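# Split the magnet block stack into two equal stacks

## Task

Divide the tall pile of magnet blocks into two tidy piles of matching height on the bench, keep the neighbouring row of blocks upright and roughly grouped, make sure everything stays put without the robot propping it up, and finish by opening the grippers and moving the arms away.

## Robot and tools

ROBOT. Two 6-joint arms, left_arm and right_arm, each ending in a parallel two-finger gripper. Arm roots in the scene frame: left_arm at (+0.005, +0.328, 0) m with quat_wxyz (+0.995, 0, 0, +0.096); right_arm at (+0.043, -0.360, 0) m with quat_wxyz (+1.000, 0, 0, +0.012). A wrist camera hangs off each gripper and can collide with things.

SCENE FRAME. Origin sits on the table surface midway between the arms. +x reaches out over the table, +z is up, and left_arm is on the +y side. The arm names say nothing about which side of a picture you are looking at. A gripper's fingers extend along its own +z and close along its own y. The reported hand point lies between the finger pads, roughly 1 cm short of the tips.

execute_actions. Argument "actions" holds zero or one item. An empty list moves nothing and returns the state with pictures. A motion item is {"rows": [...], "steps": n}: 1 to 15 rows, n from 1 to 15 (default 15), at least 5 steps, each step lasting 1/30 s; row k drives step k, and the final row repeats for any extra steps. A wait item is {"steps": n} with n up to 300, measured from the previous result and including your reply time. Optional "pictures": true adds camera images to any result. A refused call sends nothing.

ROW LAYOUT. One flat list of 14 numbers covering both arms, each in [-1, 1]: positions 0-5 are left_arm waist, shoulder, elbow, wrist pitch, wrist yaw, wrist roll; position 6 is left opening; positions 7-12 are the same six joints for right_arm; position 13 is right opening. Always fill all 14.

JOINT NUMBERS are scaled offsets, not poses. Multiply by 1.202 rad (waist), 1.258 (shoulder), 1.238 (elbow), 2.073 (wrist pitch), 2.022 (wrist yaw and wrist roll). The offset is measured from the angles listed in the most recent result containing Joint positions; before any such result in a scene, and for every call after the first inside one reply, it is measured from where the arm stands when the action begins. Rows within a call all share that reference; they do not add up. A row of zeros therefore means return to the reference angles, and the arms can droop under repeated zeros: to hold still, send the correction toward the desired angles in your first call of a reply, then zeros afterward, enlarging the correction if a joint keeps lagging.

JOINT RANGES (rad), same order: waist -2.618 to 3.054, shoulder 0.000 to 3.142, elbow 0.000 to 3.142, wrist pitch -1.571 to 1.571, wrist yaw -1.571 to 1.571, wrist roll -2.094 to 2.094. A request more than 0.036 beyond an end is refused; true ends may shift by up to 0.036 either way, and over-reaching targets get clipped, reported by the line "joint sent to its limit" (possibly about an earlier action). Silence does not prove there is room left.

OPENING is an absolute setting: +1 fully open (pad gap 0.094 m), -1 shut. Between the extremes the fingers go to where grip_measured would equal your number. To grasp, command about 0.03 less than grip_measured; a smaller margin squeezes more gently. Pads push with roughly 50 to 62 N at most, with a brief spike on first contact. Readings may be offset by about 1 mm.

SPEED. Each joint target is held within a fixed lead of the measured angle per step: 0.202 rad waist, 0.258 shoulder, 0.238 elbow, 0.573 wrist pitch, 0.522 wrist yaw and roll. If targets would move the hand more than 70 mm from its measured spot in one step, they are scaled back. Big moves need several calls. Between calls the arms keep heading for the last row's target until they stall or a step is HELD. Each result is captured 5 steps before its action ends; those steps finish while you reply.

RESULT LINES. The state line gives each gripper's position (m) and quat_wxyz in the scene frame, less accurate at long reach. Joint positions and Joint velocities list, per arm, six joints (rad, rad/s) then pad gap (m, m/s). grip_measured is the opening on the command scale. "joint command not followed" means a clearance check altered targets; HELD flags steps where your row was partly or wholly not sent. Joint torques are raw drive outputs with offsets and noise. MOTOR HOT appears from 75 °C; at 90 °C that arm halts for 10 seconds, and at 100 °C it goes limp and falls (OVER-TEMPERATURE FAULT). Avoid long loaded holds.

zoom_image: "camera" is cam_high (504x504, fixed above the table), cam_left_wrist or cam_right_wrist (616x616 fisheye); "region" is [x0, y0, x1, y1] in that image's pixels from the top-left, no larger than 504 by 504. Calibration (K, distortion, T_world_to_cam) is supplied per camera and may be off by a few degrees and millimetres.

read_manual: optional "section", only "licences"; returns licence text, no motion.

finished_scene: pass the current scene number; it cannot be undone and reports success. Replying without any tool call ends the run.

CAUTIONS. Never let blocks leave the table. Keep the arms from striking or pressing on each other. Avoid dropping, slamming or shoving blocks hard, and do not topple the neighbouring row. Occasional outside tugs may disturb held or loose items. Both new stacks must stand unsupported before you release and withdraw.

Each tool is called after "Request:" in YAML: its name, and indented under it one key for each argument.

## Session

Request:
execute_actions:
  actions: []

Scene clock: 0.00 s of 4600.00 s.
left_arm: end_effector_position=(+0.1984, +0.4011, +0.1856) grip_measured=+1.000 end_effector_quat_wxyz=(+0.317, -0.315, +0.893, +0.046) | right_arm: end_effector_position=(+0.3593, -0.1418, +0.3034) grip_measured=+1.000 end_effector_quat_wxyz=(+0.677, +0.029, +0.731, +0.081)
Joint positions: left_arm=[ 0.026  0.725  0.85  -1.06  -0.159 -0.406  0.094] | right_arm=[0.943 1.215 0.805 0.301 0.885 0.244 0.094]
Joint velocities: left_arm=[-0.012  0.007 -0.012 -0.007  0.051 -0.022  0.   ] | right_arm=[ 0.002 -0.007 -0.027 -0.037  0.037 -0.051  0.   ]
Joint torques (N m, as the arm reports them, + toward a larger angle): no reading

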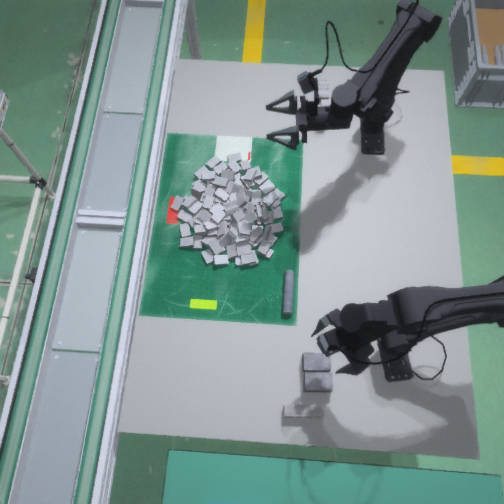

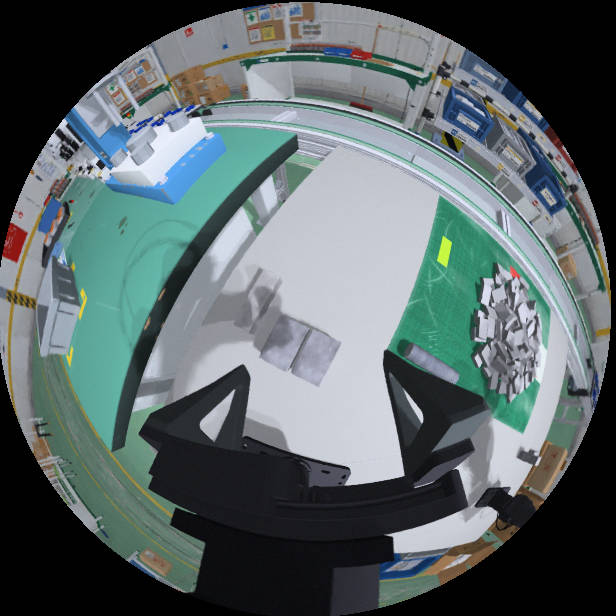

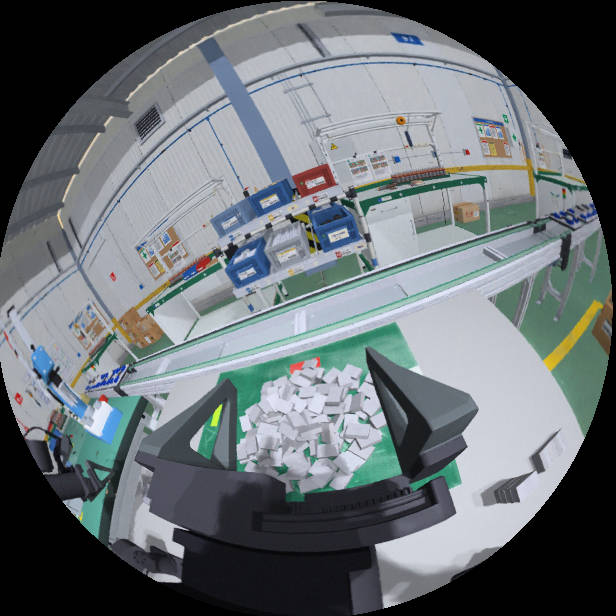

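Request:
zoom_image:
  camera: "cam_right_wrist"
  region: [440,400,600,560]

Request:
zoom_image:
  camera: "cam_high"
  region: [260,330,380,450]

Request:
execute_actions:
  actions:
    - {"rows":[[0,0,0,0,0,0,1,0.1,-0.6,0,-0.4,0,0,1]]}

Request:
execute_actions:
  actions:
    - {"steps":45}
  pictures: true

Request:
zoom_image:
  camera: "cam_high"
  region: [260,40,400,180]

Region (440, 400, 600, 560) of cam_right_wrist's 616x616 image, scaled by 3.150, with more detail than that image has.

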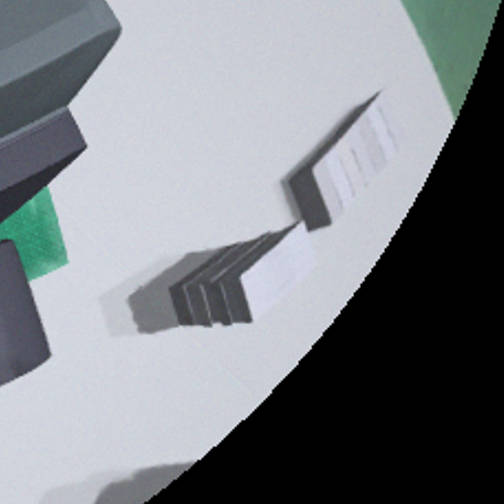

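Region (260, 330, 380, 450) of cam_high's 504x504 image, scaled by 4.200, with more detail than that image has.

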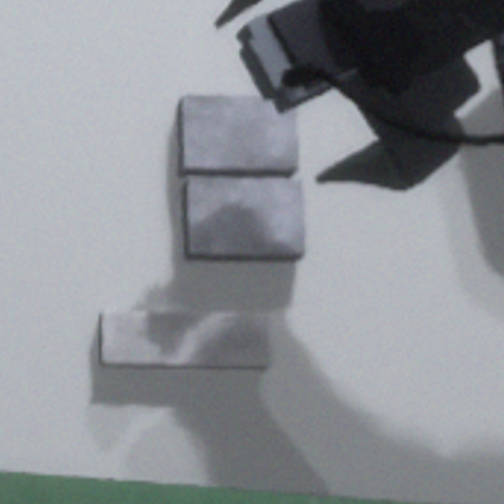

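Scene clock: 0.70 s of 4600.00 s.
left_arm: end_effector_position=(+0.1984, +0.4011, +0.1856) grip_measured=+1.000 end_effector_quat_wxyz=(+0.317, -0.315, +0.893, +0.046) | right_arm: end_effector_position=(+0.2502, -0.2584, +0.3554) grip_measured=+1.000 end_effector_quat_wxyz=(+0.672, -0.014, +0.729, +0.127)
Joint positions: left_arm=[ 0.026  0.725  0.85  -1.06  -0.159 -0.406  0.094] | right_arm=[ 1.062  0.491  0.796 -0.405  0.879  0.245  0.094]
Joint velocities: left_arm=[-0.022  0.007 -0.002 -0.022  0.037  0.007  0.   ] | right_arm=[-0.007 -1.512  0.208 -0.608  0.168 -0.037  0.   ]
Joint torques (N m, as the arm reports them, + toward a larger angle): left_arm=[ 0.06  0.86  6.48  0.93 -0.09  0.03] | right_arm=[ 0.    7.39  6.36  0.99 -0.18 -0.01]
Steps of this call (steps 1 to 11: nothing new was sent; steps 12 to 21: the first 10 steps of this action). Readings (joint positions):
12: left_arm=[0.026 0.725 0.850 -1.060 -0.159 -0.406] | right_arm=[0.957 1.186 0.806 0.222 0.884 0.245]
13: left_arm=[0.026 0.725 0.850 -1.060 -0.159 -0.406] | right_arm=[0.992 1.126 0.797 0.099 0.882 0.245]
15: left_arm=[0.026 0.725 0.850 -1.060 -0.159 -0.406] | right_arm=[1.051 0.977 0.789 -0.118 0.874 0.245]
19: left_arm=[0.026 0.725 0.850 -1.060 -0.159 -0.406] | right_arm=[1.062 0.636 0.789 -0.355 0.872 0.245]
21: the state above

Scene clock: 2.20 s of 4600.00 s.
left_arm: end_effector_position=(+0.1984, +0.4011, +0.1856) grip_measured=+1.000 end_effector_quat_wxyz=(+0.317, -0.315, +0.893, +0.046) | right_arm: end_effector_position=(+0.2440, -0.2728, +0.3471) grip_measured=+1.000 end_effector_quat_wxyz=(+0.663, -0.026, +0.741, +0.105)
Joint positions: left_arm=[ 0.026  0.725  0.85  -1.06  -0.159 -0.406  0.094] | right_arm=[ 1.062  0.448  0.81  -0.519  0.889  0.245  0.094]
Joint velocities: left_arm=[-0.002 -0.002 -0.002 -0.037 -0.095 -0.022  0.   ] | right_arm=[ 0.002  0.007 -0.017 -0.007  0.022  0.007  0.   ]
Joint torques (N m, as the arm reports them, + toward a larger angle): left_arm=[-0.01  0.81  6.37  0.93 -0.09  0.03] | right_arm=[ 0.11  3.5   6.05  1.38  0.02 -0.01]
Kept back: nothing.
Steps of this call (steps 1 to 5: the last 5 steps of your previous action; steps 6 to 30: the robot went on to your last target; steps 31 to 45: nothing new was sent). Readings (joint positions):
1: left_arm=[0.026 0.725 0.850 -1.060 -0.159 -0.406] | right_arm=[1.062 0.452 0.803 -0.419 0.884 0.245]
2: left_arm=[0.026 0.725 0.850 -1.060 -0.159 -0.406] | right_arm=[1.062 0.435 0.809 -0.429 0.888 0.245]
4: left_arm=[0.026 0.725 0.850 -1.060 -0.159 -0.406] | right_arm=[1.062 0.435 0.810 -0.451 0.889 0.245]
8: left_arm=[0.026 0.725 0.850 -1.060 -0.159 -0.406] | right_arm=[1.062 0.448 0.810 -0.496 0.889 0.245]
45: the state above
All arms were judged still, so your last target was given up. Only a new action makes them travel on or press farther. Fingers that are still opening or closing keep moving.
camera_calibration (this result's frames):
cam_right_wrist: T_world_to_cam=[[0.12024, -0.916341, -0.381918, -0.155514], [-0.619901, 0.231185, -0.749851, 0.518312], [0.775413, 0.326914, -0.540243, 0.204517], [0, 0, 0, 1]] pos_world=[0.181416, -0.329189, 0.439752]

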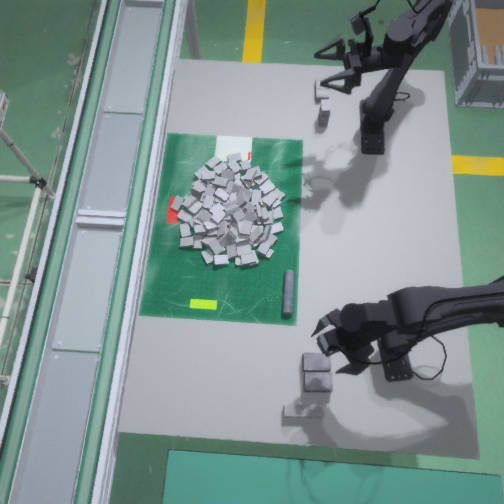

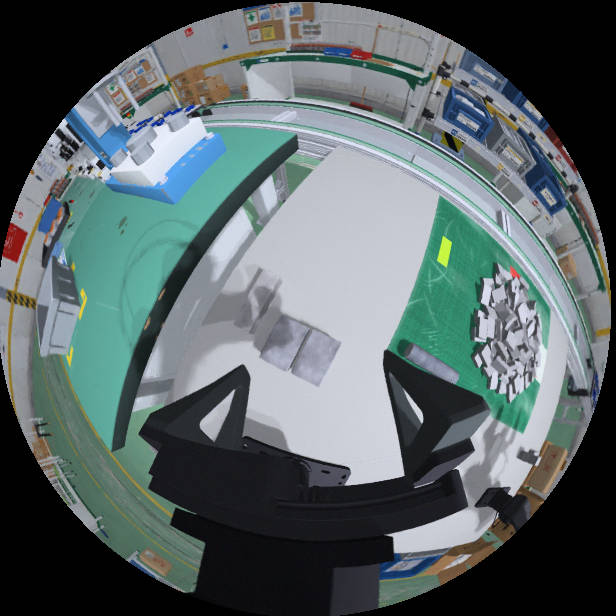

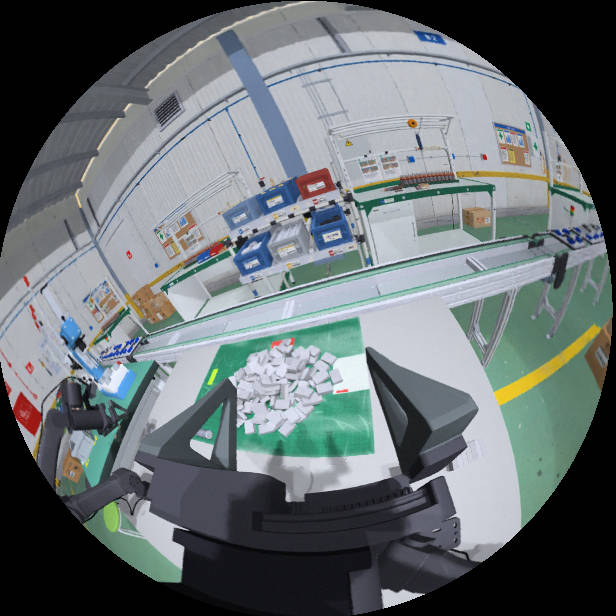

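Region (260, 40, 400, 180) of cam_high's 504x504 image, scaled by 3.600, with more detail than that image has.

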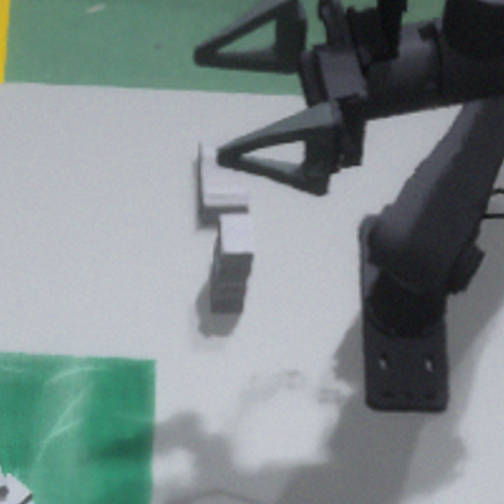

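Request:
execute_actions:
  actions:
    - {"rows":[[0,0,0,0,0,0,1,-0.2,0.05,0.05,-0.1,-0.1,-0.1,1],[0,0,0,0,0,0,1,-0.5,0.1,0.14,-0.2,-0.22,-0.12,1]]}

Request:
execute_actions:
  actions:
    - {"rows":[[0,0,0,0,0,0,1,-0.54,0.39,0,-0.27,-0.22,0,1]]}

Request:
execute_actions:
  actions:
    - {"steps":30}
  pictures: true

Request:
zoom_image:
  camera: "cam_right_wrist"
  region: [200,280,440,520]

Scene clock: 3.13 s of 4600.00 s.
left_arm: end_effector_position=(+0.1984, +0.4011, +0.1856) grip_measured=+1.000 end_effector_quat_wxyz=(+0.317, -0.315, +0.893, +0.046) | right_arm: end_effector_position=(+0.2609, -0.3391, +0.3013) grip_measured=+1.000 end_effector_quat_wxyz=(+0.537, -0.063, +0.838, -0.077)
Joint positions: left_arm=[ 0.026  0.725  0.85  -1.06  -0.159 -0.406  0.094] | right_arm=[ 0.475  0.568  0.951 -0.876  0.513  0.039  0.094]
Joint velocities: left_arm=[-0.012  0.007  0.002  0.066 -0.022  0.007  0.   ] | right_arm=[-0.242  0.007 -0.032 -0.388 -0.315 -0.212  0.   ]
Joint torques (N m, as the arm reports them, + toward a larger angle): left_arm=[ 0.06  0.82  6.44  0.96 -0.08  0.05] | right_arm=[ 0.15  2.57  8.78  1.58 -0.03 -0.1 ]
Steps of this call (steps 1 to 18: nothing new was sent; steps 19 to 28: the first 10 steps of this action). Readings (joint positions):
19: left_arm=[0.026 0.725 0.850 -1.060 -0.159 -0.406] | right_arm=[1.027 0.454 0.818 -0.545 0.853 0.215]
20: left_arm=[0.026 0.725 0.850 -1.060 -0.159 -0.406] | right_arm=[0.950 0.477 0.851 -0.618 0.785 0.177]
22: left_arm=[0.026 0.725 0.850 -1.060 -0.159 -0.406] | right_arm=[0.800 0.538 0.923 -0.730 0.661 0.116]
26: left_arm=[0.026 0.725 0.850 -1.060 -0.159 -0.406] | right_arm=[0.521 0.568 0.951 -0.839 0.538 0.053]
28: the state above

Scene clock: 3.63 s of 4600.00 s.
left_arm: end_effector_position=(+0.1984, +0.4011, +0.1856) grip_measured=+1.000 end_effector_quat_wxyz=(+0.317, -0.315, +0.893, +0.046) | right_arm: end_effector_position=(+0.2024, -0.3935, +0.1254) grip_measured=+1.000 end_effector_quat_wxyz=(+0.020, +0.067, +0.996, -0.048)
Joint positions: left_arm=[ 0.026  0.725  0.85  -1.06  -0.159 -0.406  0.094] | right_arm=[-0.138  1.098  0.934 -1.362  0.094  0.019  0.094]
Joint velocities: left_arm=[-0.022 -0.007  0.012  0.095  0.007 -0.037  0.   ] | right_arm=[-1.018 -0.012 -0.11  -0.681 -0.271  0.022  0.   ]
Joint torques (N m, as the arm reports them, + toward a larger angle): left_arm=[ 0.03  0.79  6.46  0.93 -0.08  0.05] | right_arm=[ 2.13 -4.92  8.18  0.16 -0.35  0.01]
Steps of this call (steps 1 to 5: the last 5 steps of your previous action; steps 6 to 15: the first 10 steps of this action, its rows measured from where the robot was after step 5). Readings (joint positions):
5: left_arm=[0.026 0.725 0.850 -1.060 -0.159 -0.406] | right_arm=[0.470 0.568 0.951 -0.915 0.471 0.020]
6: left_arm=[0.026 0.725 0.850 -1.060 -0.159 -0.406] | right_arm=[0.444 0.586 0.959 -0.958 0.423 0.020]
7: left_arm=[0.026 0.725 0.850 -1.060 -0.159 -0.406] | right_arm=[0.391 0.625 0.969 -1.021 0.368 0.020]
9: left_arm=[0.026 0.725 0.850 -1.060 -0.159 -0.406] | right_arm=[0.265 0.755 0.969 -1.154 0.257 0.019]
13: left_arm=[0.026 0.725 0.850 -1.060 -0.159 -0.406] | right_arm=[-0.027 1.062 0.951 -1.318 0.117 0.019]
15: the state above

Scene clock: 4.63 s of 4600.00 s.
left_arm: end_effector_position=(+0.1984, +0.4011, +0.1856) grip_measured=+1.000 end_effector_quat_wxyz=(+0.317, -0.315, +0.893, +0.046) | right_arm: end_effector_position=(+0.1770, -0.3850, +0.1267) grip_measured=+1.000 end_effector_quat_wxyz=(-0.023, +0.083, +0.996, -0.016)
Joint positions: left_arm=[ 0.026  0.725  0.85  -1.06  -0.159 -0.406  0.094] | right_arm=[-0.173  1.081  0.933 -1.466  0.035  0.019  0.094]
Joint velocities: left_arm=[-0.012  0.012  0.002  0.022 -0.022  0.066  0.   ] | right_arm=[ 0.012  0.022 -0.007  0.081  0.022  0.022  0.   ]
Joint torques (N m, as the arm reports them, + toward a larger angle): left_arm=[ 0.05  0.78  6.42  0.95 -0.07  0.05] | right_arm=[-0.65 -3.1   7.49  0.02 -0.1   0.  ]
Kept back: nothing.
Steps of this call (steps 1 to 5: the last 5 steps of your previous action; steps 6 to 30: the robot went on to your last target). Readings (joint positions):
1: left_arm=[0.026 0.725 0.850 -1.060 -0.159 -0.406] | right_arm=[-0.162 1.097 0.933 -1.386 0.086 0.019]
2: left_arm=[0.026 0.725 0.850 -1.060 -0.159 -0.406] | right_arm=[-0.171 1.091 0.933 -1.404 0.078 0.019]
4: left_arm=[0.026 0.725 0.850 -1.060 -0.159 -0.406] | right_arm=[-0.173 1.083 0.933 -1.430 0.062 0.019]
8: left_arm=[0.026 0.725 0.850 -1.060 -0.159 -0.406] | right_arm=[-0.173 1.081 0.933 -1.454 0.046 0.019]
30: the state above
All arms were judged still, so your last target was given up. Only a new action makes them travel on or press farther. Fingers that are still opening or closing keep moving.
camera_calibration (this result's frames):
cam_right_wrist: T_world_to_cam=[[-0.424267, -0.903243, 0.0644216, -0.289579], [-0.762022, 0.394556, 0.513466, 0.265359], [-0.489203, 0.168756, -0.855688, 0.376941], [0, 0, 0, 1]] pos_world=[0.263751, -0.42987, 0.204946]

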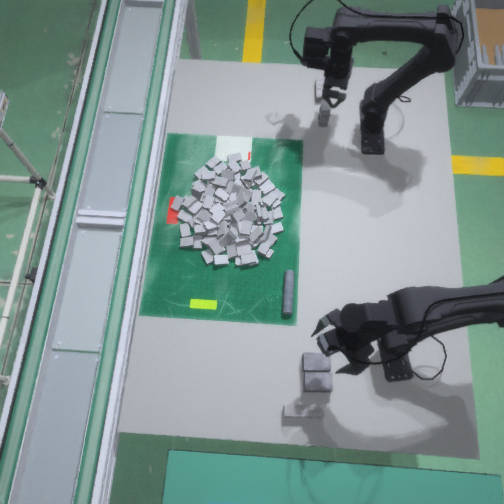

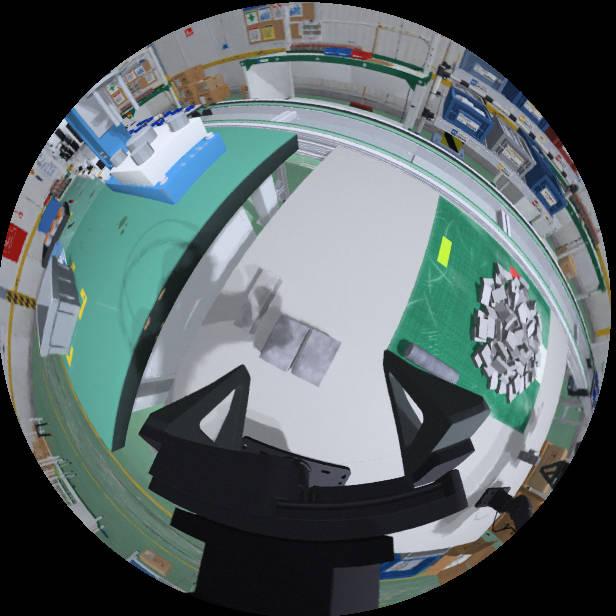

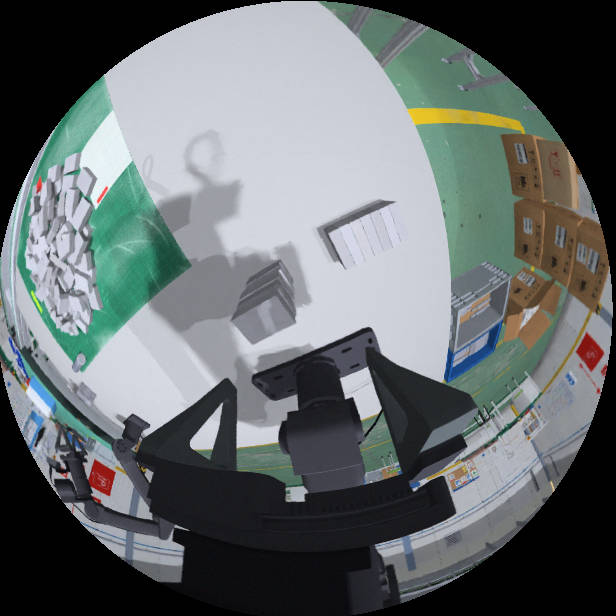

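Region (200, 280, 440, 520) of cam_right_wrist's 616x616 image, scaled by 2.100, with more detail than that image has.

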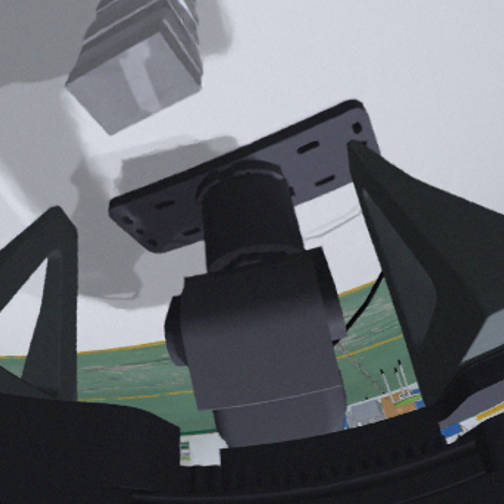

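Request:
zoom_image:
  camera: "cam_right_wrist"
  region: [215,245,325,355]

Region (215, 245, 325, 355) of cam_right_wrist's 616x616 image, scaled by 4.582, with more detail than that image has.

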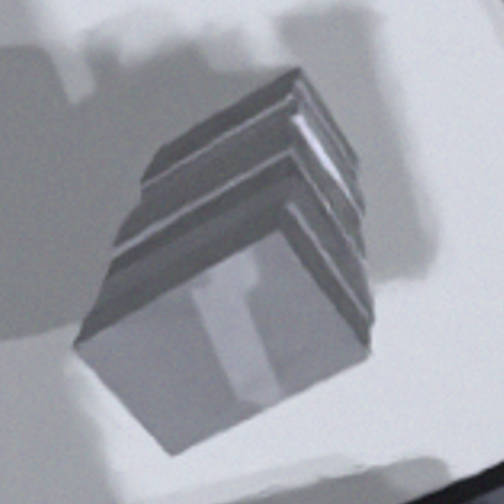

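Request:
execute_actions:
  actions:
    - {"rows":[[0,0,0,0,0,0,1,0.02,0.01,-0.01,0.04,-0.02,-0.05,0.8],[0,0,0,0,0,0,1,0.04,0.02,-0.03,0.06,-0.02,-0.1,0.8],[0,0,0,0,0,0,1,0.04,0.025,-0.055,0.08,-0.02,-0.1,0.7],[0,0,0,0,0,0,1,0.04,0.025,-0.055,0.08,-0.02,-0.1,0.7],[0,0,0,0,0,0,1,0.04,0.025,-0.055,0.08,-0.02,-0.1,0.7],[0,0,0,0,0,0,1,0.04,0.025,-0.055,0.08,-0.02,-0.1,0.7],[0,0,0,0,0,0,1,0.04,0.03,-0.08,0.1,-0.02,-0.1,0.7],[0,0,0,0,0,0,1,0.04,0.03,-0.1,0.12,-0.02,-0.1,0.7],[0,0,0,0,0,0,1,0.04,0.035,-0.12,0.14,-0.02,-0.1,0.7],[0,0,0,0,0,0,1,0.04,0.04,-0.14,0.15,-0.02,-0.1,0.7],[0,0,0,0,0,0,1,0.04,0.04,-0.16,0.16,-0.02,-0.1,0.7],[0,0,0,0,0,0,1,0.04,0.045,-0.19,0.175,-0.02,-0.1,0.7]]}

Request:
execute_actions:
  actions:
    - {"steps":25}
  pictures: true

Request:
zoom_image:
  camera: "cam_right_wrist"
  region: [190,250,410,470]

Scene clock: 5.73 s of 4600.00 s.
left_arm: end_effector_position=(+0.1984, +0.4011, +0.1856) grip_measured=+1.000 end_effector_quat_wxyz=(+0.317, -0.315, +0.893, +0.046) | right_arm: end_effector_position=(+0.1960, -0.3768, +0.0921) grip_measured=+0.701 end_effector_quat_wxyz=(-0.001, -0.021, +1.000, -0.004)
Joint positions: left_arm=[ 0.026  0.725  0.85  -1.06  -0.159 -0.406  0.094] | right_arm=[-0.134  1.11   0.812 -1.274  0.008 -0.15   0.08 ]
Joint velocities: left_arm=[ 0.002 -0.002 -0.002  0.081 -0.022  0.022  0.   ] | right_arm=[-0.017  0.081 -0.672  0.784 -0.022 -0.198 -0.001]
Joint torques (N m, as the arm reports them, + toward a larger angle): left_arm=[ 0.    0.82  6.49  0.93 -0.09  0.05] | right_arm=[ 0.86 -0.21  5.36  0.17 -0.15 -0.07]
Steps of this call (steps 1 to 23: nothing new was sent; steps 24 to 33: the first 10 steps of this action). Readings (joint positions):
24: left_arm=[0.026 0.725 0.850 -1.060 -0.159 -0.406] | right_arm=[-0.171 1.081 0.932 -1.460 0.032 0.005]
25: left_arm=[0.026 0.725 0.850 -1.060 -0.159 -0.406] | right_arm=[-0.162 1.081 0.928 -1.444 0.028 -0.026]
27: left_arm=[0.026 0.725 0.850 -1.060 -0.159 -0.406] | right_arm=[-0.140 1.086 0.902 -1.396 0.019 -0.080]
31: left_arm=[0.026 0.725 0.850 -1.060 -0.159 -0.406] | right_arm=[-0.134 1.107 0.852 -1.328 0.010 -0.136]
33: the state above

Scene clock: 6.57 s of 4600.00 s.
left_arm: end_effector_position=(+0.1984, +0.4011, +0.1856) grip_measured=+1.000 end_effector_quat_wxyz=(+0.317, -0.315, +0.893, +0.046) | right_arm: end_effector_position=(+0.2002, -0.3769, +0.0595) grip_measured=+0.701 end_effector_quat_wxyz=(+0.005, -0.033, +0.999, -0.004)
Joint positions: left_arm=[ 0.026  0.725  0.85  -1.06  -0.159 -0.406  0.094] | right_arm=[-0.134  1.135  0.695 -1.121  0.006 -0.174  0.08 ]
Joint velocities: left_arm=[-0.012  0.007 -0.017  0.007 -0.007 -0.037  0.   ] | right_arm=[-0.002 -0.002 -0.002  0.066  0.051  0.007 -0.001]
Joint torques (N m, as the arm reports them, + toward a larger angle): left_arm=[-0.1   0.92  6.46  0.95 -0.09  0.05] | right_arm=[ 0.87 -1.53  6.4   0.38 -0.14 -0.09]
Kept back: nothing.
Steps of this call (steps 1 to 5: the last 5 steps of your previous action; steps 6 to 25: the robot went on to your last target). Readings (joint positions):
1: left_arm=[0.026 0.725 0.850 -1.060 -0.159 -0.406] | right_arm=[-0.134 1.113 0.788 -1.248 0.007 -0.155]
2: left_arm=[0.026 0.725 0.850 -1.060 -0.159 -0.406] | right_arm=[-0.134 1.117 0.761 -1.221 0.007 -0.159]
4: left_arm=[0.026 0.725 0.850 -1.060 -0.159 -0.406] | right_arm=[-0.134 1.127 0.716 -1.185 0.007 -0.165]
8: left_arm=[0.026 0.725 0.850 -1.060 -0.159 -0.406] | right_arm=[-0.134 1.135 0.695 -1.154 0.006 -0.170]
25: the state above
camera_calibration (this result's frames):
cam_right_wrist: T_world_to_cam=[[-0.207158, -0.978034, 0.0231504, -0.337259], [-0.856948, 0.192825, 0.477973, 0.259497], [-0.471938, 0.0791772, -0.878069, 0.293589], [0, 0, 0, 1]] pos_world=[0.291065, -0.403134, 0.141567]

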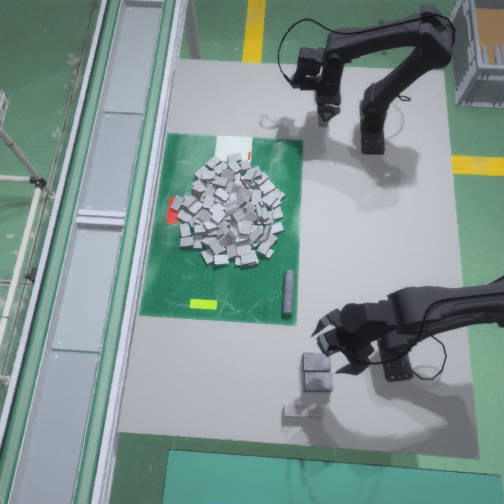

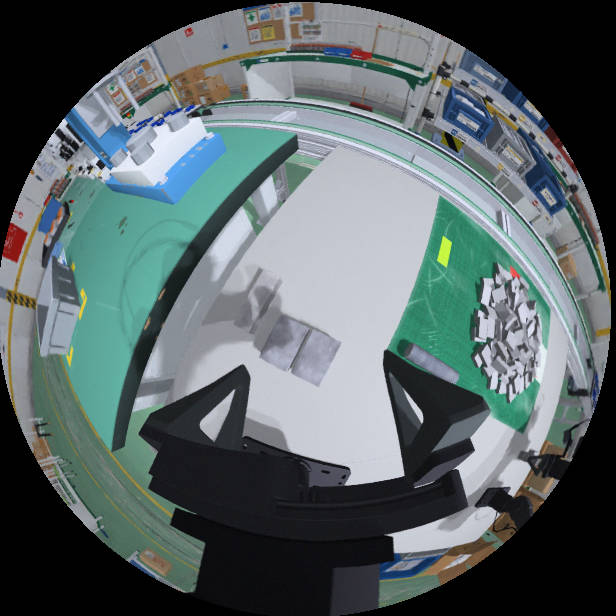

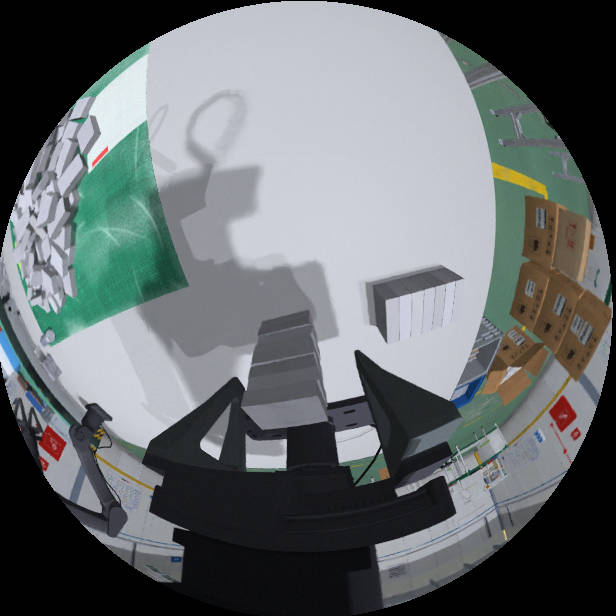

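Region (190, 250, 410, 470) of cam_right_wrist's 616x616 image, scaled by 2.291, with more detail than that image has.

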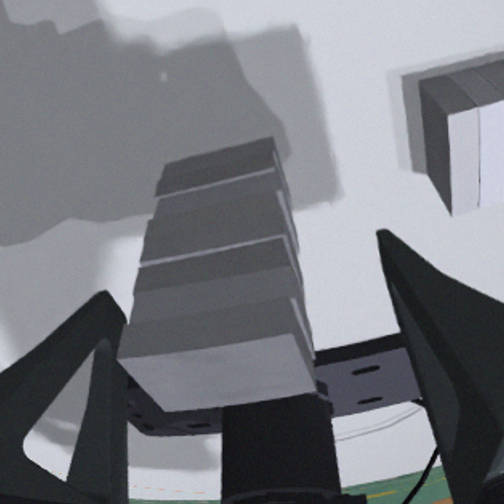

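Request:
execute_actions:
  actions:
    - {"rows":[[0,0,0,0,0,0,1,0.04,0.002,-0.015,0,0,0.02,0.1]]}

Request:
execute_actions:
  actions:
    - {"steps":12}
  pictures: true

Request:
zoom_image:
  camera: "cam_right_wrist"
  region: [220,290,380,450]

Request:
zoom_image:
  camera: "cam_high"
  region: [295,80,355,140]

Scene clock: 7.23 s of 4600.00 s.
left_arm: end_effector_position=(+0.1984, +0.4011, +0.1856) grip_measured=+1.000 end_effector_quat_wxyz=(+0.317, -0.315, +0.893, +0.046) | right_arm: end_effector_position=(+0.1976, -0.3707, +0.0568) grip_measured=+0.101 end_effector_quat_wxyz=(-0.000, -0.038, +0.999, -0.004)
Joint positions: left_arm=[ 0.026  0.725  0.85  -1.06  -0.159 -0.406  0.094] | right_arm=[-0.094  1.135  0.684 -1.12   0.007 -0.146  0.052]
Joint velocities: left_arm=[-0.012  0.007 -0.002  0.007  0.022 -0.081  0.   ] | right_arm=[-0.017  0.012 -0.022 -0.095  0.007  0.022  0.   ]
Joint torques (N m, as the arm reports them, + toward a larger angle): left_arm=[-0.1   0.82  6.44  0.95 -0.08  0.04] | right_arm=[ 0.85 -1.58  5.5   0.18 -0.03  0.07]
Steps of this call (steps 1 to 10: the robot went on to your last target; steps 11 to 20: the first 10 steps of this action). Readings (joint positions):
11: left_arm=[0.026 0.725 0.850 -1.060 -0.159 -0.406] | right_arm=[-0.127 1.135 0.695 -1.120 0.007 -0.169]
12: left_arm=[0.026 0.725 0.850 -1.060 -0.159 -0.406] | right_arm=[-0.114 1.135 0.695 -1.120 0.007 -0.164]
14: left_arm=[0.026 0.725 0.850 -1.060 -0.159 -0.406] | right_arm=[-0.097 1.135 0.694 -1.120 0.007 -0.156]
18: left_arm=[0.026 0.725 0.850 -1.060 -0.159 -0.406] | right_arm=[-0.094 1.135 0.684 -1.120 0.007 -0.148]
20: the state above

Scene clock: 7.63 s of 4600.00 s.
left_arm: end_effector_position=(+0.1984, +0.4011, +0.1856) grip_measured=+1.000 end_effector_quat_wxyz=(+0.317, -0.315, +0.893, +0.046) | right_arm: end_effector_position=(+0.1976, -0.3707, +0.0568) grip_measured=+0.101 end_effector_quat_wxyz=(-0.000, -0.037, +0.999, -0.004)
Joint positions: left_arm=[ 0.026  0.725  0.85  -1.06  -0.159 -0.406  0.094] | right_arm=[-0.094  1.135  0.684 -1.12   0.007 -0.143  0.052]
Joint velocities: left_arm=[ 0.017 -0.017 -0.017  0.081 -0.037 -0.081  0.   ] | right_arm=[ 0.007 -0.002 -0.017 -0.022 -0.066 -0.007  0.   ]
Joint torques (N m, as the arm reports them, + toward a larger angle): left_arm=[ 0.01  0.81  6.43  0.94 -0.07  0.03] | right_arm=[ 0.86 -1.56  5.56  0.18 -0.01  0.07]
Kept back: nothing.
Steps of this call (steps 1 to 5: the last 5 steps of your previous action; steps 6 to 12: the robot went on to your last target). Readings (joint positions):
1: left_arm=[0.026 0.725 0.850 -1.060 -0.159 -0.406] | right_arm=[-0.094 1.135 0.684 -1.120 0.007 -0.145]
2: left_arm=[0.026 0.725 0.850 -1.060 -0.159 -0.406] | right_arm=[-0.094 1.135 0.684 -1.120 0.007 -0.145]
4: left_arm=[0.026 0.725 0.850 -1.060 -0.159 -0.406] | right_arm=[-0.094 1.135 0.684 -1.120 0.007 -0.144]
8: left_arm=[0.026 0.725 0.850 -1.060 -0.159 -0.406] | right_arm=[-0.094 1.135 0.684 -1.120 0.007 -0.143]
12: the state above
camera_calibration (this result's frames):
cam_right_wrist: T_world_to_cam=[[-0.19944, -0.979582, 0.0253349, -0.333903], [-0.853318, 0.186327, 0.48696, 0.253682], [-0.481738, 0.0755006, -0.873057, 0.289716], [0, 0, 0, 1]] pos_world=[0.289445, -0.396227, 0.137865]

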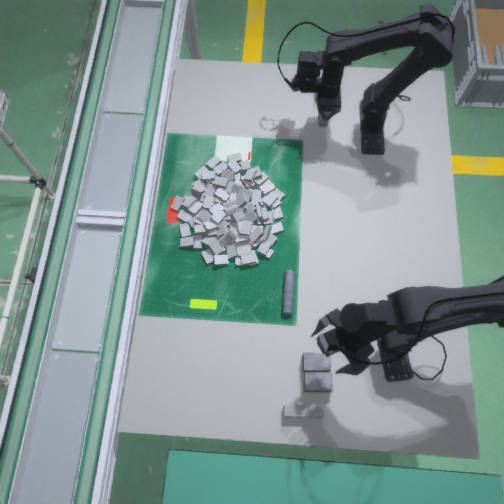

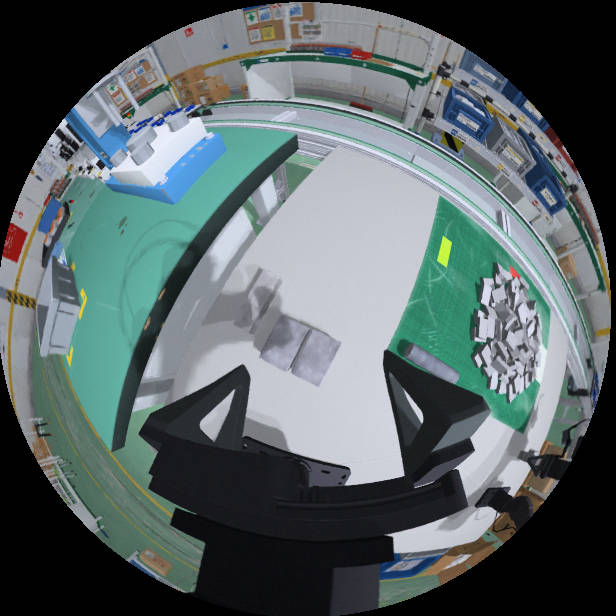

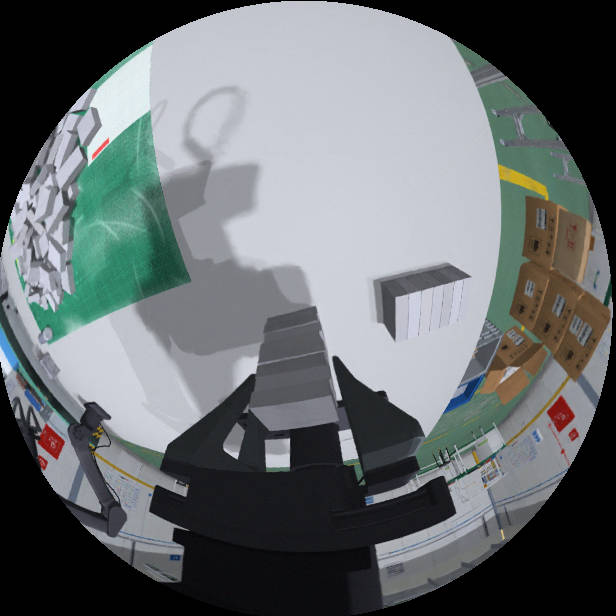

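Region (220, 290, 380, 450) of cam_right_wrist's 616x616 image, scaled by 3.150, with more detail than that image has.

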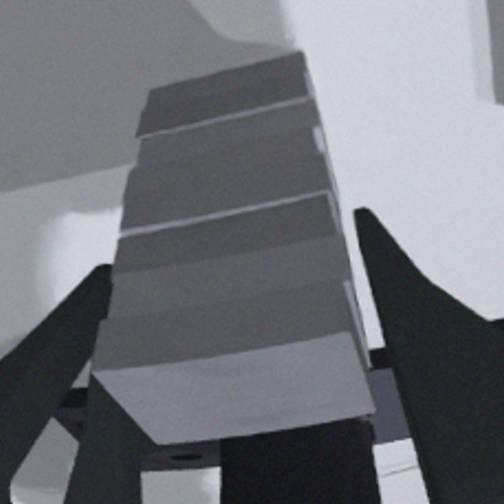

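Region (295, 80, 355, 140) of cam_high's 504x504 image, scaled by 8.400, with more detail than that image has.

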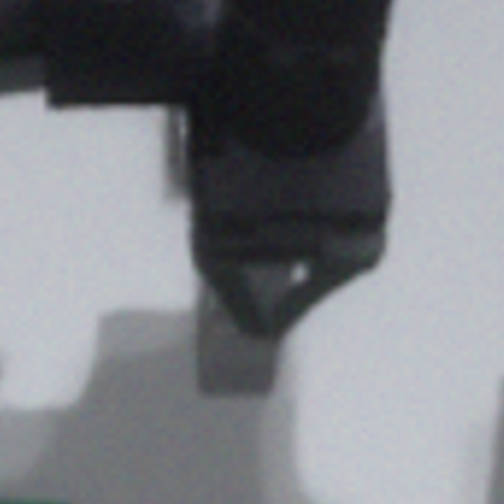

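Request:
execute_actions:
  actions:
    - {"rows":[[0,0,0,0,0,0,1,0.018,0,-0.008,0,0,0.04,0.1],[0,0,0,0,0,0,1,0.018,0,-0.008,0,0,0.04,0.1],[0,0,0,0,0,0,1,0.018,0,-0.008,0,0,0.04,0.1],[0,0,0,0,0,0,1,0.018,0,-0.008,0,0,0.04,0.05],[0,0,0,0,0,0,1,0.018,0,-0.008,0,0,0.04,0],[0,0,0,0,0,0,1,0.018,0,-0.008,0,0,0.04,-0.04],[0,0,0,0,0,0,1,0.018,0,-0.008,0,0,0.04,-0.08],[0,0,0,0,0,0,1,0.018,0,-0.008,0,0,0.04,-0.11],[0,0,0,0,0,0,1,0.018,0,-0.008,0,0,0.04,-0.14],[0,0,0,0,0,0,1,0.018,0,-0.008,0,0,0.04,-0.17],[0,0,0,0,0,0,1,0.018,0,-0.008,0,0,0.04,-0.21]]}

Request:
execute_actions:
  actions:
    - {"rows":[[0,0,0,0,0,0,1,0,0,0.01,0,0,0,-0.21],[0,0,0,0,0,0,1,0,0,0.02,-0.01,0,0,-0.21],[0,0,0,0,0,0,1,0,0,0.03,-0.02,0,0,-0.21],[0,0,0,0,0,0,1,0,-0.01,0.05,-0.03,0,0,-0.21],[0,0,0,0,0,0,1,0,-0.01,0.07,-0.04,0,0,-0.21],[0,0,0,0,0,0,1,0,-0.015,0.09,-0.05,0,0,-0.21]]}

Request:
execute_actions:
  actions:
    - {"steps":10}
  pictures: true

Request:
zoom_image:
  camera: "cam_right_wrist"
  region: [210,270,390,450]

Scene clock: 8.53 s of 4600.00 s.
left_arm: end_effector_position=(+0.1984, +0.4011, +0.1856) grip_measured=+1.000 end_effector_quat_wxyz=(+0.317, -0.315, +0.893, +0.046) | right_arm: end_effector_position=(+0.1977, -0.3693, +0.0568) grip_measured=-0.145 end_effector_quat_wxyz=(-0.000, -0.010, +1.000, -0.005)
Joint positions: left_arm=[ 0.026  0.725  0.85  -1.06  -0.159 -0.406  0.094] | right_arm=[-0.082  1.135  0.684 -1.12   0.01  -0.078  0.04 ]
Joint velocities: left_arm=[-0.002  0.017 -0.007  0.007  0.007 -0.022  0.   ] | right_arm=[-0.007  0.002  0.012  0.022 -0.051  0.022 -0.01 ]
Joint torques (N m, as the arm reports them, + toward a larger angle): left_arm=[-0.03  0.83  6.48  0.92 -0.09  0.05] | right_arm=[ 0.86 -1.75  5.4   0.19 -0.04  0.06]
Steps of this call (steps 1 to 15: the robot went on to your last target; steps 16 to 17: nothing new was sent; steps 18 to 27: the first 10 steps of this action). Readings (joint positions):
18: left_arm=[0.026 0.725 0.850 -1.060 -0.159 -0.406] | right_arm=[-0.092 1.135 0.684 -1.120 0.007 -0.131]
19: left_arm=[0.026 0.725 0.850 -1.060 -0.159 -0.406] | right_arm=[-0.088 1.135 0.684 -1.120 0.007 -0.119]
21: left_arm=[0.026 0.725 0.850 -1.060 -0.159 -0.406] | right_arm=[-0.083 1.135 0.684 -1.120 0.007 -0.101]
25: left_arm=[0.026 0.725 0.850 -1.060 -0.159 -0.406] | right_arm=[-0.082 1.135 0.684 -1.120 0.009 -0.083]
27: the state above

Scene clock: 9.03 s of 4600.00 s.
left_arm: end_effector_position=(+0.1984, +0.4011, +0.1856) grip_measured=+1.000 end_effector_quat_wxyz=(+0.317, -0.315, +0.893, +0.046) | right_arm: end_effector_position=(+0.2007, -0.3695, +0.0743) grip_measured=-0.145 end_effector_quat_wxyz=(-0.001, -0.008, +1.000, -0.005)
Joint positions: left_arm=[ 0.026  0.725  0.85  -1.06  -0.159 -0.406  0.094] | right_arm=[-0.082  1.135  0.755 -1.191  0.01  -0.073  0.04 ]
Joint velocities: left_arm=[-0.017 -0.002  0.017  0.037 -0.037  0.037  0.   ] | right_arm=[-0.002 -0.007  0.149 -0.051 -0.022  0.007 -0.001]
Joint torques (N m, as the arm reports them, + toward a larger angle): left_arm=[-0.06  0.82  6.42  0.96 -0.08  0.03] | right_arm=[ 0.01 -3.36  8.57 -0.12 -0.01  0.  ]
Steps of this call (steps 1 to 5: the last 5 steps of your previous action; steps 6 to 15: the first 10 steps of this action, its rows measured from where the robot was after step 5). Readings (joint positions):
5: left_arm=[0.026 0.725 0.850 -1.060 -0.159 -0.406] | right_arm=[-0.082 1.135 0.684 -1.120 0.010 -0.073]
6: left_arm=[0.026 0.725 0.850 -1.060 -0.159 -0.406] | right_arm=[-0.082 1.135 0.684 -1.120 0.010 -0.073]
7: left_arm=[0.026 0.725 0.850 -1.060 -0.159 -0.406] | right_arm=[-0.082 1.135 0.684 -1.121 0.010 -0.073]
9: left_arm=[0.026 0.725 0.850 -1.060 -0.159 -0.406] | right_arm=[-0.082 1.135 0.687 -1.129 0.010 -0.073]
13: left_arm=[0.026 0.725 0.850 -1.060 -0.159 -0.406] | right_arm=[-0.082 1.135 0.737 -1.187 0.010 -0.073]
15: the state above

Scene clock: 9.37 s of 4600.00 s.
left_arm: end_effector_position=(+0.1984, +0.4011, +0.1856) grip_measured=+1.000 end_effector_quat_wxyz=(+0.317, -0.315, +0.893, +0.046) | right_arm: end_effector_position=(+0.1966, -0.3693, +0.0753) grip_measured=-0.145 end_effector_quat_wxyz=(-0.009, -0.008, +1.000, -0.004)
Joint positions: left_arm=[ 0.026  0.725  0.85  -1.06  -0.159 -0.406  0.094] | right_arm=[-0.082  1.135  0.758 -1.212  0.01  -0.073  0.04 ]
Joint velocities: left_arm=[ 0.007 -0.017 -0.012 -0.051 -0.066 -0.022  0.   ] | right_arm=[-0.007  0.017 -0.002  0.007 -0.007  0.066  0.   ]
Joint torques (N m, as the arm reports them, + toward a larger angle): left_arm=[ 0.03  0.93  6.41  0.94 -0.09  0.06] | right_arm=[ 0.   -3.32  8.95  0.06  0.   -0.01]
Kept back: nothing.
Steps of this call (steps 1 to 5: the last 5 steps of your previous action; steps 6 to 10: the robot went on to your last target). Readings (joint positions):
1: left_arm=[0.026 0.725 0.850 -1.060 -0.159 -0.406] | right_arm=[-0.082 1.135 0.758 -1.192 0.010 -0.073]
2: left_arm=[0.026 0.725 0.850 -1.060 -0.159 -0.406] | right_arm=[-0.082 1.135 0.758 -1.194 0.010 -0.073]
4: left_arm=[0.026 0.725 0.850 -1.060 -0.159 -0.406] | right_arm=[-0.082 1.135 0.758 -1.201 0.010 -0.073]
8: left_arm=[0.026 0.725 0.850 -1.060 -0.159 -0.406] | right_arm=[-0.082 1.135 0.758 -1.210 0.010 -0.073]
10: the state above
camera_calibration (this result's frames):
cam_right_wrist: T_world_to_cam=[[-0.255004, -0.966433, 0.0313034, -0.317845], [-0.832885, 0.235981, 0.500615, 0.256885], [-0.491198, 0.101587, -0.865104, 0.316222], [0, 0, 0, 1]] pos_world=[0.288231, -0.39992, 0.154914]

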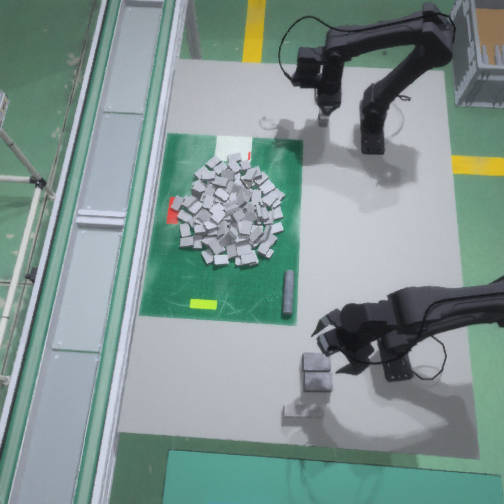

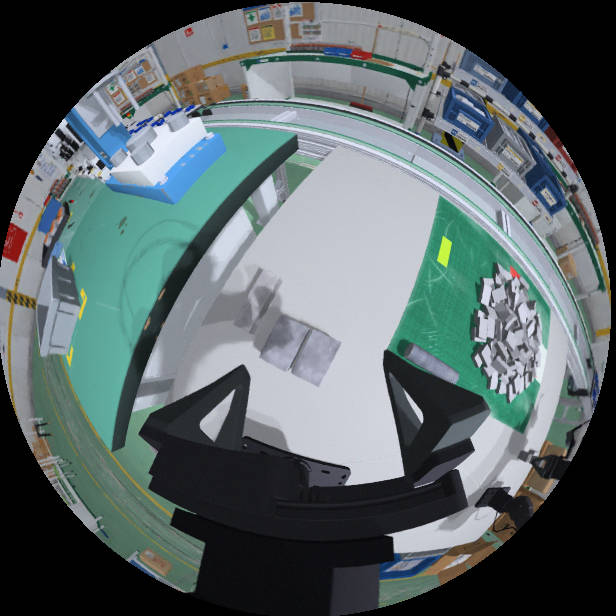

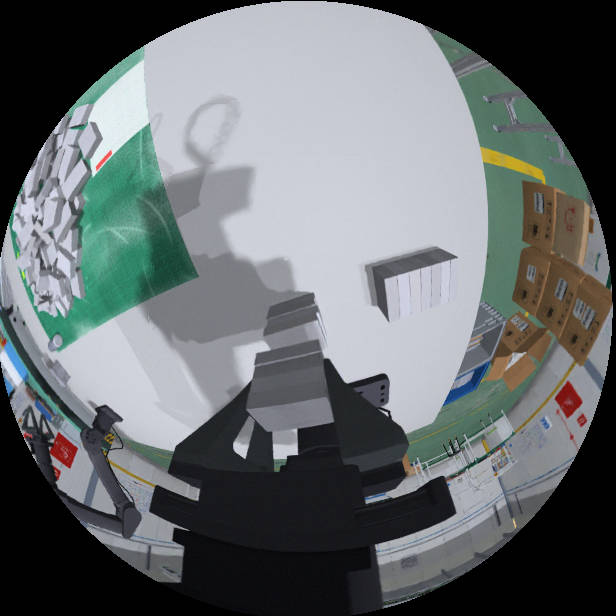

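Region (210, 270, 390, 450) of cam_right_wrist's 616x616 image, scaled by 2.800, with more detail than that image has.

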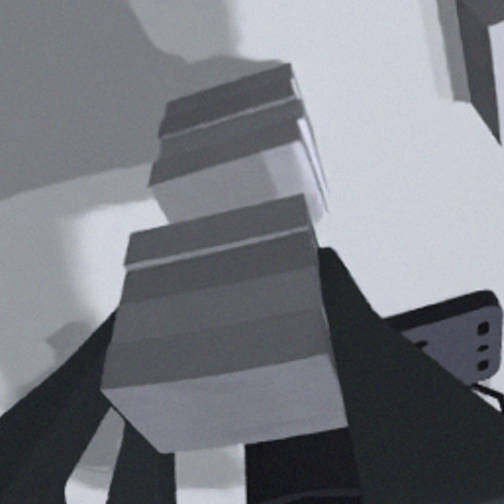

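Request:
execute_actions:
  actions:
    - {"rows":[[0,0,0,0,0,0,1,0.03,0,0.02,0,0,0,-0.21],[0,0,0,0,0,0,1,0.07,0,0.02,0,0,0,-0.21],[0,0,0,0,0,0,1,0.12,0,0.02,0,0,0,-0.21],[0,0,0,0,0,0,1,0.18,0,0.02,0,0,0,-0.21],[0,0,0,0,0,0,1,0.24,0,0.02,0,0,0,-0.21],[0,0,0,0,0,0,1,0.3,0,0.02,0,0,0,-0.21],[0,0,0,0,0,0,1,0.36,0,0.02,0,0,0,-0.21],[0,0,0,0,0,0,1,0.42,0,0.02,0,0,0,-0.21],[0,0,0,0,0,0,1,0.48,0,0.02,0,0,0,-0.21],[0,0,0,0,0,0,1,0.54,0,0.02,0,0,0,-0.21],[0,0,0,0,0,0,1,0.6,0,0.02,0,0,0,-0.21],[0,0,0,0,0,0,1,0.65,0,0.02,0,0,0,-0.21],[0,0,0,0,0,0,1,0.7,0,0.02,0,0,0,-0.21]]}

Request:
execute_actions:
  actions:
    - {"rows":[[0,0,0,0,0,0,1,0.02,0.01,-0.02,0.03,0,0,-0.21],[0,0,0,0,0,0,1,0.02,0.01,-0.04,0.06,0,0,-0.21],[0,0,0,0,0,0,1,0.02,0.02,-0.06,0.08,0,0,-0.21],[0,0,0,0,0,0,1,0.02,0.02,-0.08,0.1,0,0,-0.21],[0,0,0,0,0,0,1,0.02,0.03,-0.095,0.12,0,0,-0.21],[0,0,0,0,0,0,1,0.02,0.03,-0.11,0.14,0,0,-0.21],[0,0,0,0,0,0,1,0.02,0.035,-0.12,0.14,0,0,-0.21],[0,0,0,0,0,0,1,0.02,0.04,-0.13,0.14,0,0,-0.21],[0,0,0,0,0,0,1,0.02,0.04,-0.14,0.14,0,0,-0.21],[0,0,0,0,0,0,1,0.02,0.045,-0.147,0.14,0,0,-0.21],[0,0,0,0,0,0,1,0.02,0.047,-0.154,0.14,0,0,-0.21]]}

Request:
execute_actions:
  actions:
    - {"steps":18}

Scene clock: 10.30 s of 4600.00 s.
left_arm: end_effector_position=(+0.1984, +0.4011, +0.1856) grip_measured=+1.000 end_effector_quat_wxyz=(+0.317, -0.315, +0.893, +0.046) | right_arm: end_effector_position=(+0.1819, -0.2912, +0.0753) grip_measured=-0.145 end_effector_quat_wxyz=(-0.005, -0.268, +0.963, -0.009)
Joint positions: left_arm=[ 0.026  0.725  0.85  -1.06  -0.159 -0.406  0.094] | right_arm=[ 0.444  1.135  0.758 -1.208  0.015 -0.073  0.04 ]
Joint velocities: left_arm=[-0.022  0.012  0.017 -0.037  0.037 -0.066  0.   ] | right_arm=[2.083 0.017 0.007 0.007 0.022 0.037 0.   ]
Joint torques (N m, as the arm reports them, + toward a larger angle): left_arm=[ 0.08  0.9   6.46  0.96 -0.08  0.03] | right_arm=[-0.47 -1.78  7.97  0.09 -0.09  0.  ]
Steps of this call (steps 1 to 18: the robot went on to your last target; steps 19 to 28: the first 10 steps of this action). Readings (joint positions):
19: left_arm=[0.026 0.725 0.850 -1.060 -0.159 -0.406] | right_arm=[-0.078 1.135 0.758 -1.214 0.011 -0.073]
20: left_arm=[0.026 0.725 0.850 -1.060 -0.159 -0.406] | right_arm=[-0.061 1.135 0.758 -1.214 0.014 -0.073]
22: left_arm=[0.026 0.725 0.850 -1.060 -0.159 -0.406] | right_arm=[0.021 1.135 0.758 -1.214 0.020 -0.073]
26: left_arm=[0.026 0.725 0.850 -1.060 -0.159 -0.406] | right_arm=[0.299 1.135 0.758 -1.210 0.018 -0.073]
28: the state above

Scene clock: 10.80 s of 4600.00 s.
left_arm: end_effector_position=(+0.1984, +0.4011, +0.1856) grip_measured=+1.000 end_effector_quat_wxyz=(+0.317, -0.315, +0.893, +0.046) | right_arm: end_effector_position=(+0.1509, -0.2507, +0.0265) grip_measured=-0.146 end_effector_quat_wxyz=(-0.007, -0.414, +0.910, -0.001)
Joint positions: left_arm=[ 0.026  0.725  0.85  -1.06  -0.159 -0.406  0.094] | right_arm=[ 0.755  1.184  0.587 -0.986 -0.004 -0.073  0.04 ]
Joint velocities: left_arm=[-0.002 -0.002 -0.027 -0.051  0.007 -0.007  0.   ] | right_arm=[-0.022  0.1   -0.349  0.271 -0.022 -0.022 -0.   ]
Joint torques (N m, as the arm reports them, + toward a larger angle): left_arm=[ 0.02  0.79  6.47  0.95 -0.09  0.04] | right_arm=[ 0.5  -1.96  6.82  0.37  0.04  0.  ]
Steps of this call (steps 1 to 5: the last 5 steps of your previous action; steps 6 to 15: the first 10 steps of this action, its rows measured from where the robot was after step 5). Readings (joint positions):
5: left_arm=[0.026 0.725 0.850 -1.060 -0.159 -0.406] | right_arm=[0.737 1.135 0.758 -1.207 -0.000 -0.073]
6: left_arm=[0.026 0.725 0.850 -1.060 -0.159 -0.406] | right_arm=[0.751 1.135 0.755 -1.202 -0.003 -0.073]
7: left_arm=[0.026 0.725 0.850 -1.060 -0.159 -0.406] | right_arm=[0.755 1.135 0.745 -1.185 -0.004 -0.073]
9: left_arm=[0.026 0.725 0.850 -1.060 -0.159 -0.406] | right_arm=[0.755 1.141 0.707 -1.130 -0.004 -0.073]
13: left_arm=[0.026 0.725 0.850 -1.060 -0.159 -0.406] | right_arm=[0.755 1.173 0.616 -1.016 -0.004 -0.073]
15: the state above

Scene clock: 11.40 s of 4600.00 s.
left_arm: end_effector_position=(+0.1984, +0.4011, +0.1856) grip_measured=+1.000 end_effector_quat_wxyz=(+0.317, -0.315, +0.893, +0.046) | right_arm: end_effector_position=(+0.1529, -0.2487, +0.0190) grip_measured=-0.146 end_effector_quat_wxyz=(+0.001, -0.414, +0.910, +0.002)
Joint positions: left_arm=[ 0.026  0.725  0.85  -1.06  -0.159 -0.406  0.094] | right_arm=[ 0.755  1.192  0.56  -0.935 -0.004 -0.073  0.04 ]
Joint velocities: left_arm=[ 0.027 -0.002  0.027 -0.051  0.022 -0.051  0.   ] | right_arm=[ 0.012 -0.017 -0.002 -0.051 -0.037 -0.037 -0.   ]
Joint torques (N m, as the arm reports them, + toward a larger angle): left_arm=[ 0.02  0.89  6.46  0.94 -0.09  0.06] | right_arm=[ 0.51 -1.87  6.5   0.35  0.03  0.  ]
Kept back: nothing.
Steps of this call (steps 1 to 5: the last 5 steps of your previous action; steps 6 to 18: the robot went on to your last target). Readings (joint positions):
1: left_arm=[0.026 0.725 0.850 -1.060 -0.159 -0.406] | right_arm=[0.755 1.188 0.576 -0.977 -0.004 -0.073]
2: left_arm=[0.026 0.725 0.850 -1.060 -0.159 -0.406] | right_arm=[0.755 1.191 0.568 -0.969 -0.004 -0.073]
4: left_arm=[0.026 0.725 0.850 -1.060 -0.159 -0.406] | right_arm=[0.755 1.192 0.560 -0.961 -0.004 -0.073]
8: left_arm=[0.026 0.725 0.850 -1.060 -0.159 -0.406] | right_arm=[0.755 1.192 0.560 -0.945 -0.004 -0.073]
18: the state above


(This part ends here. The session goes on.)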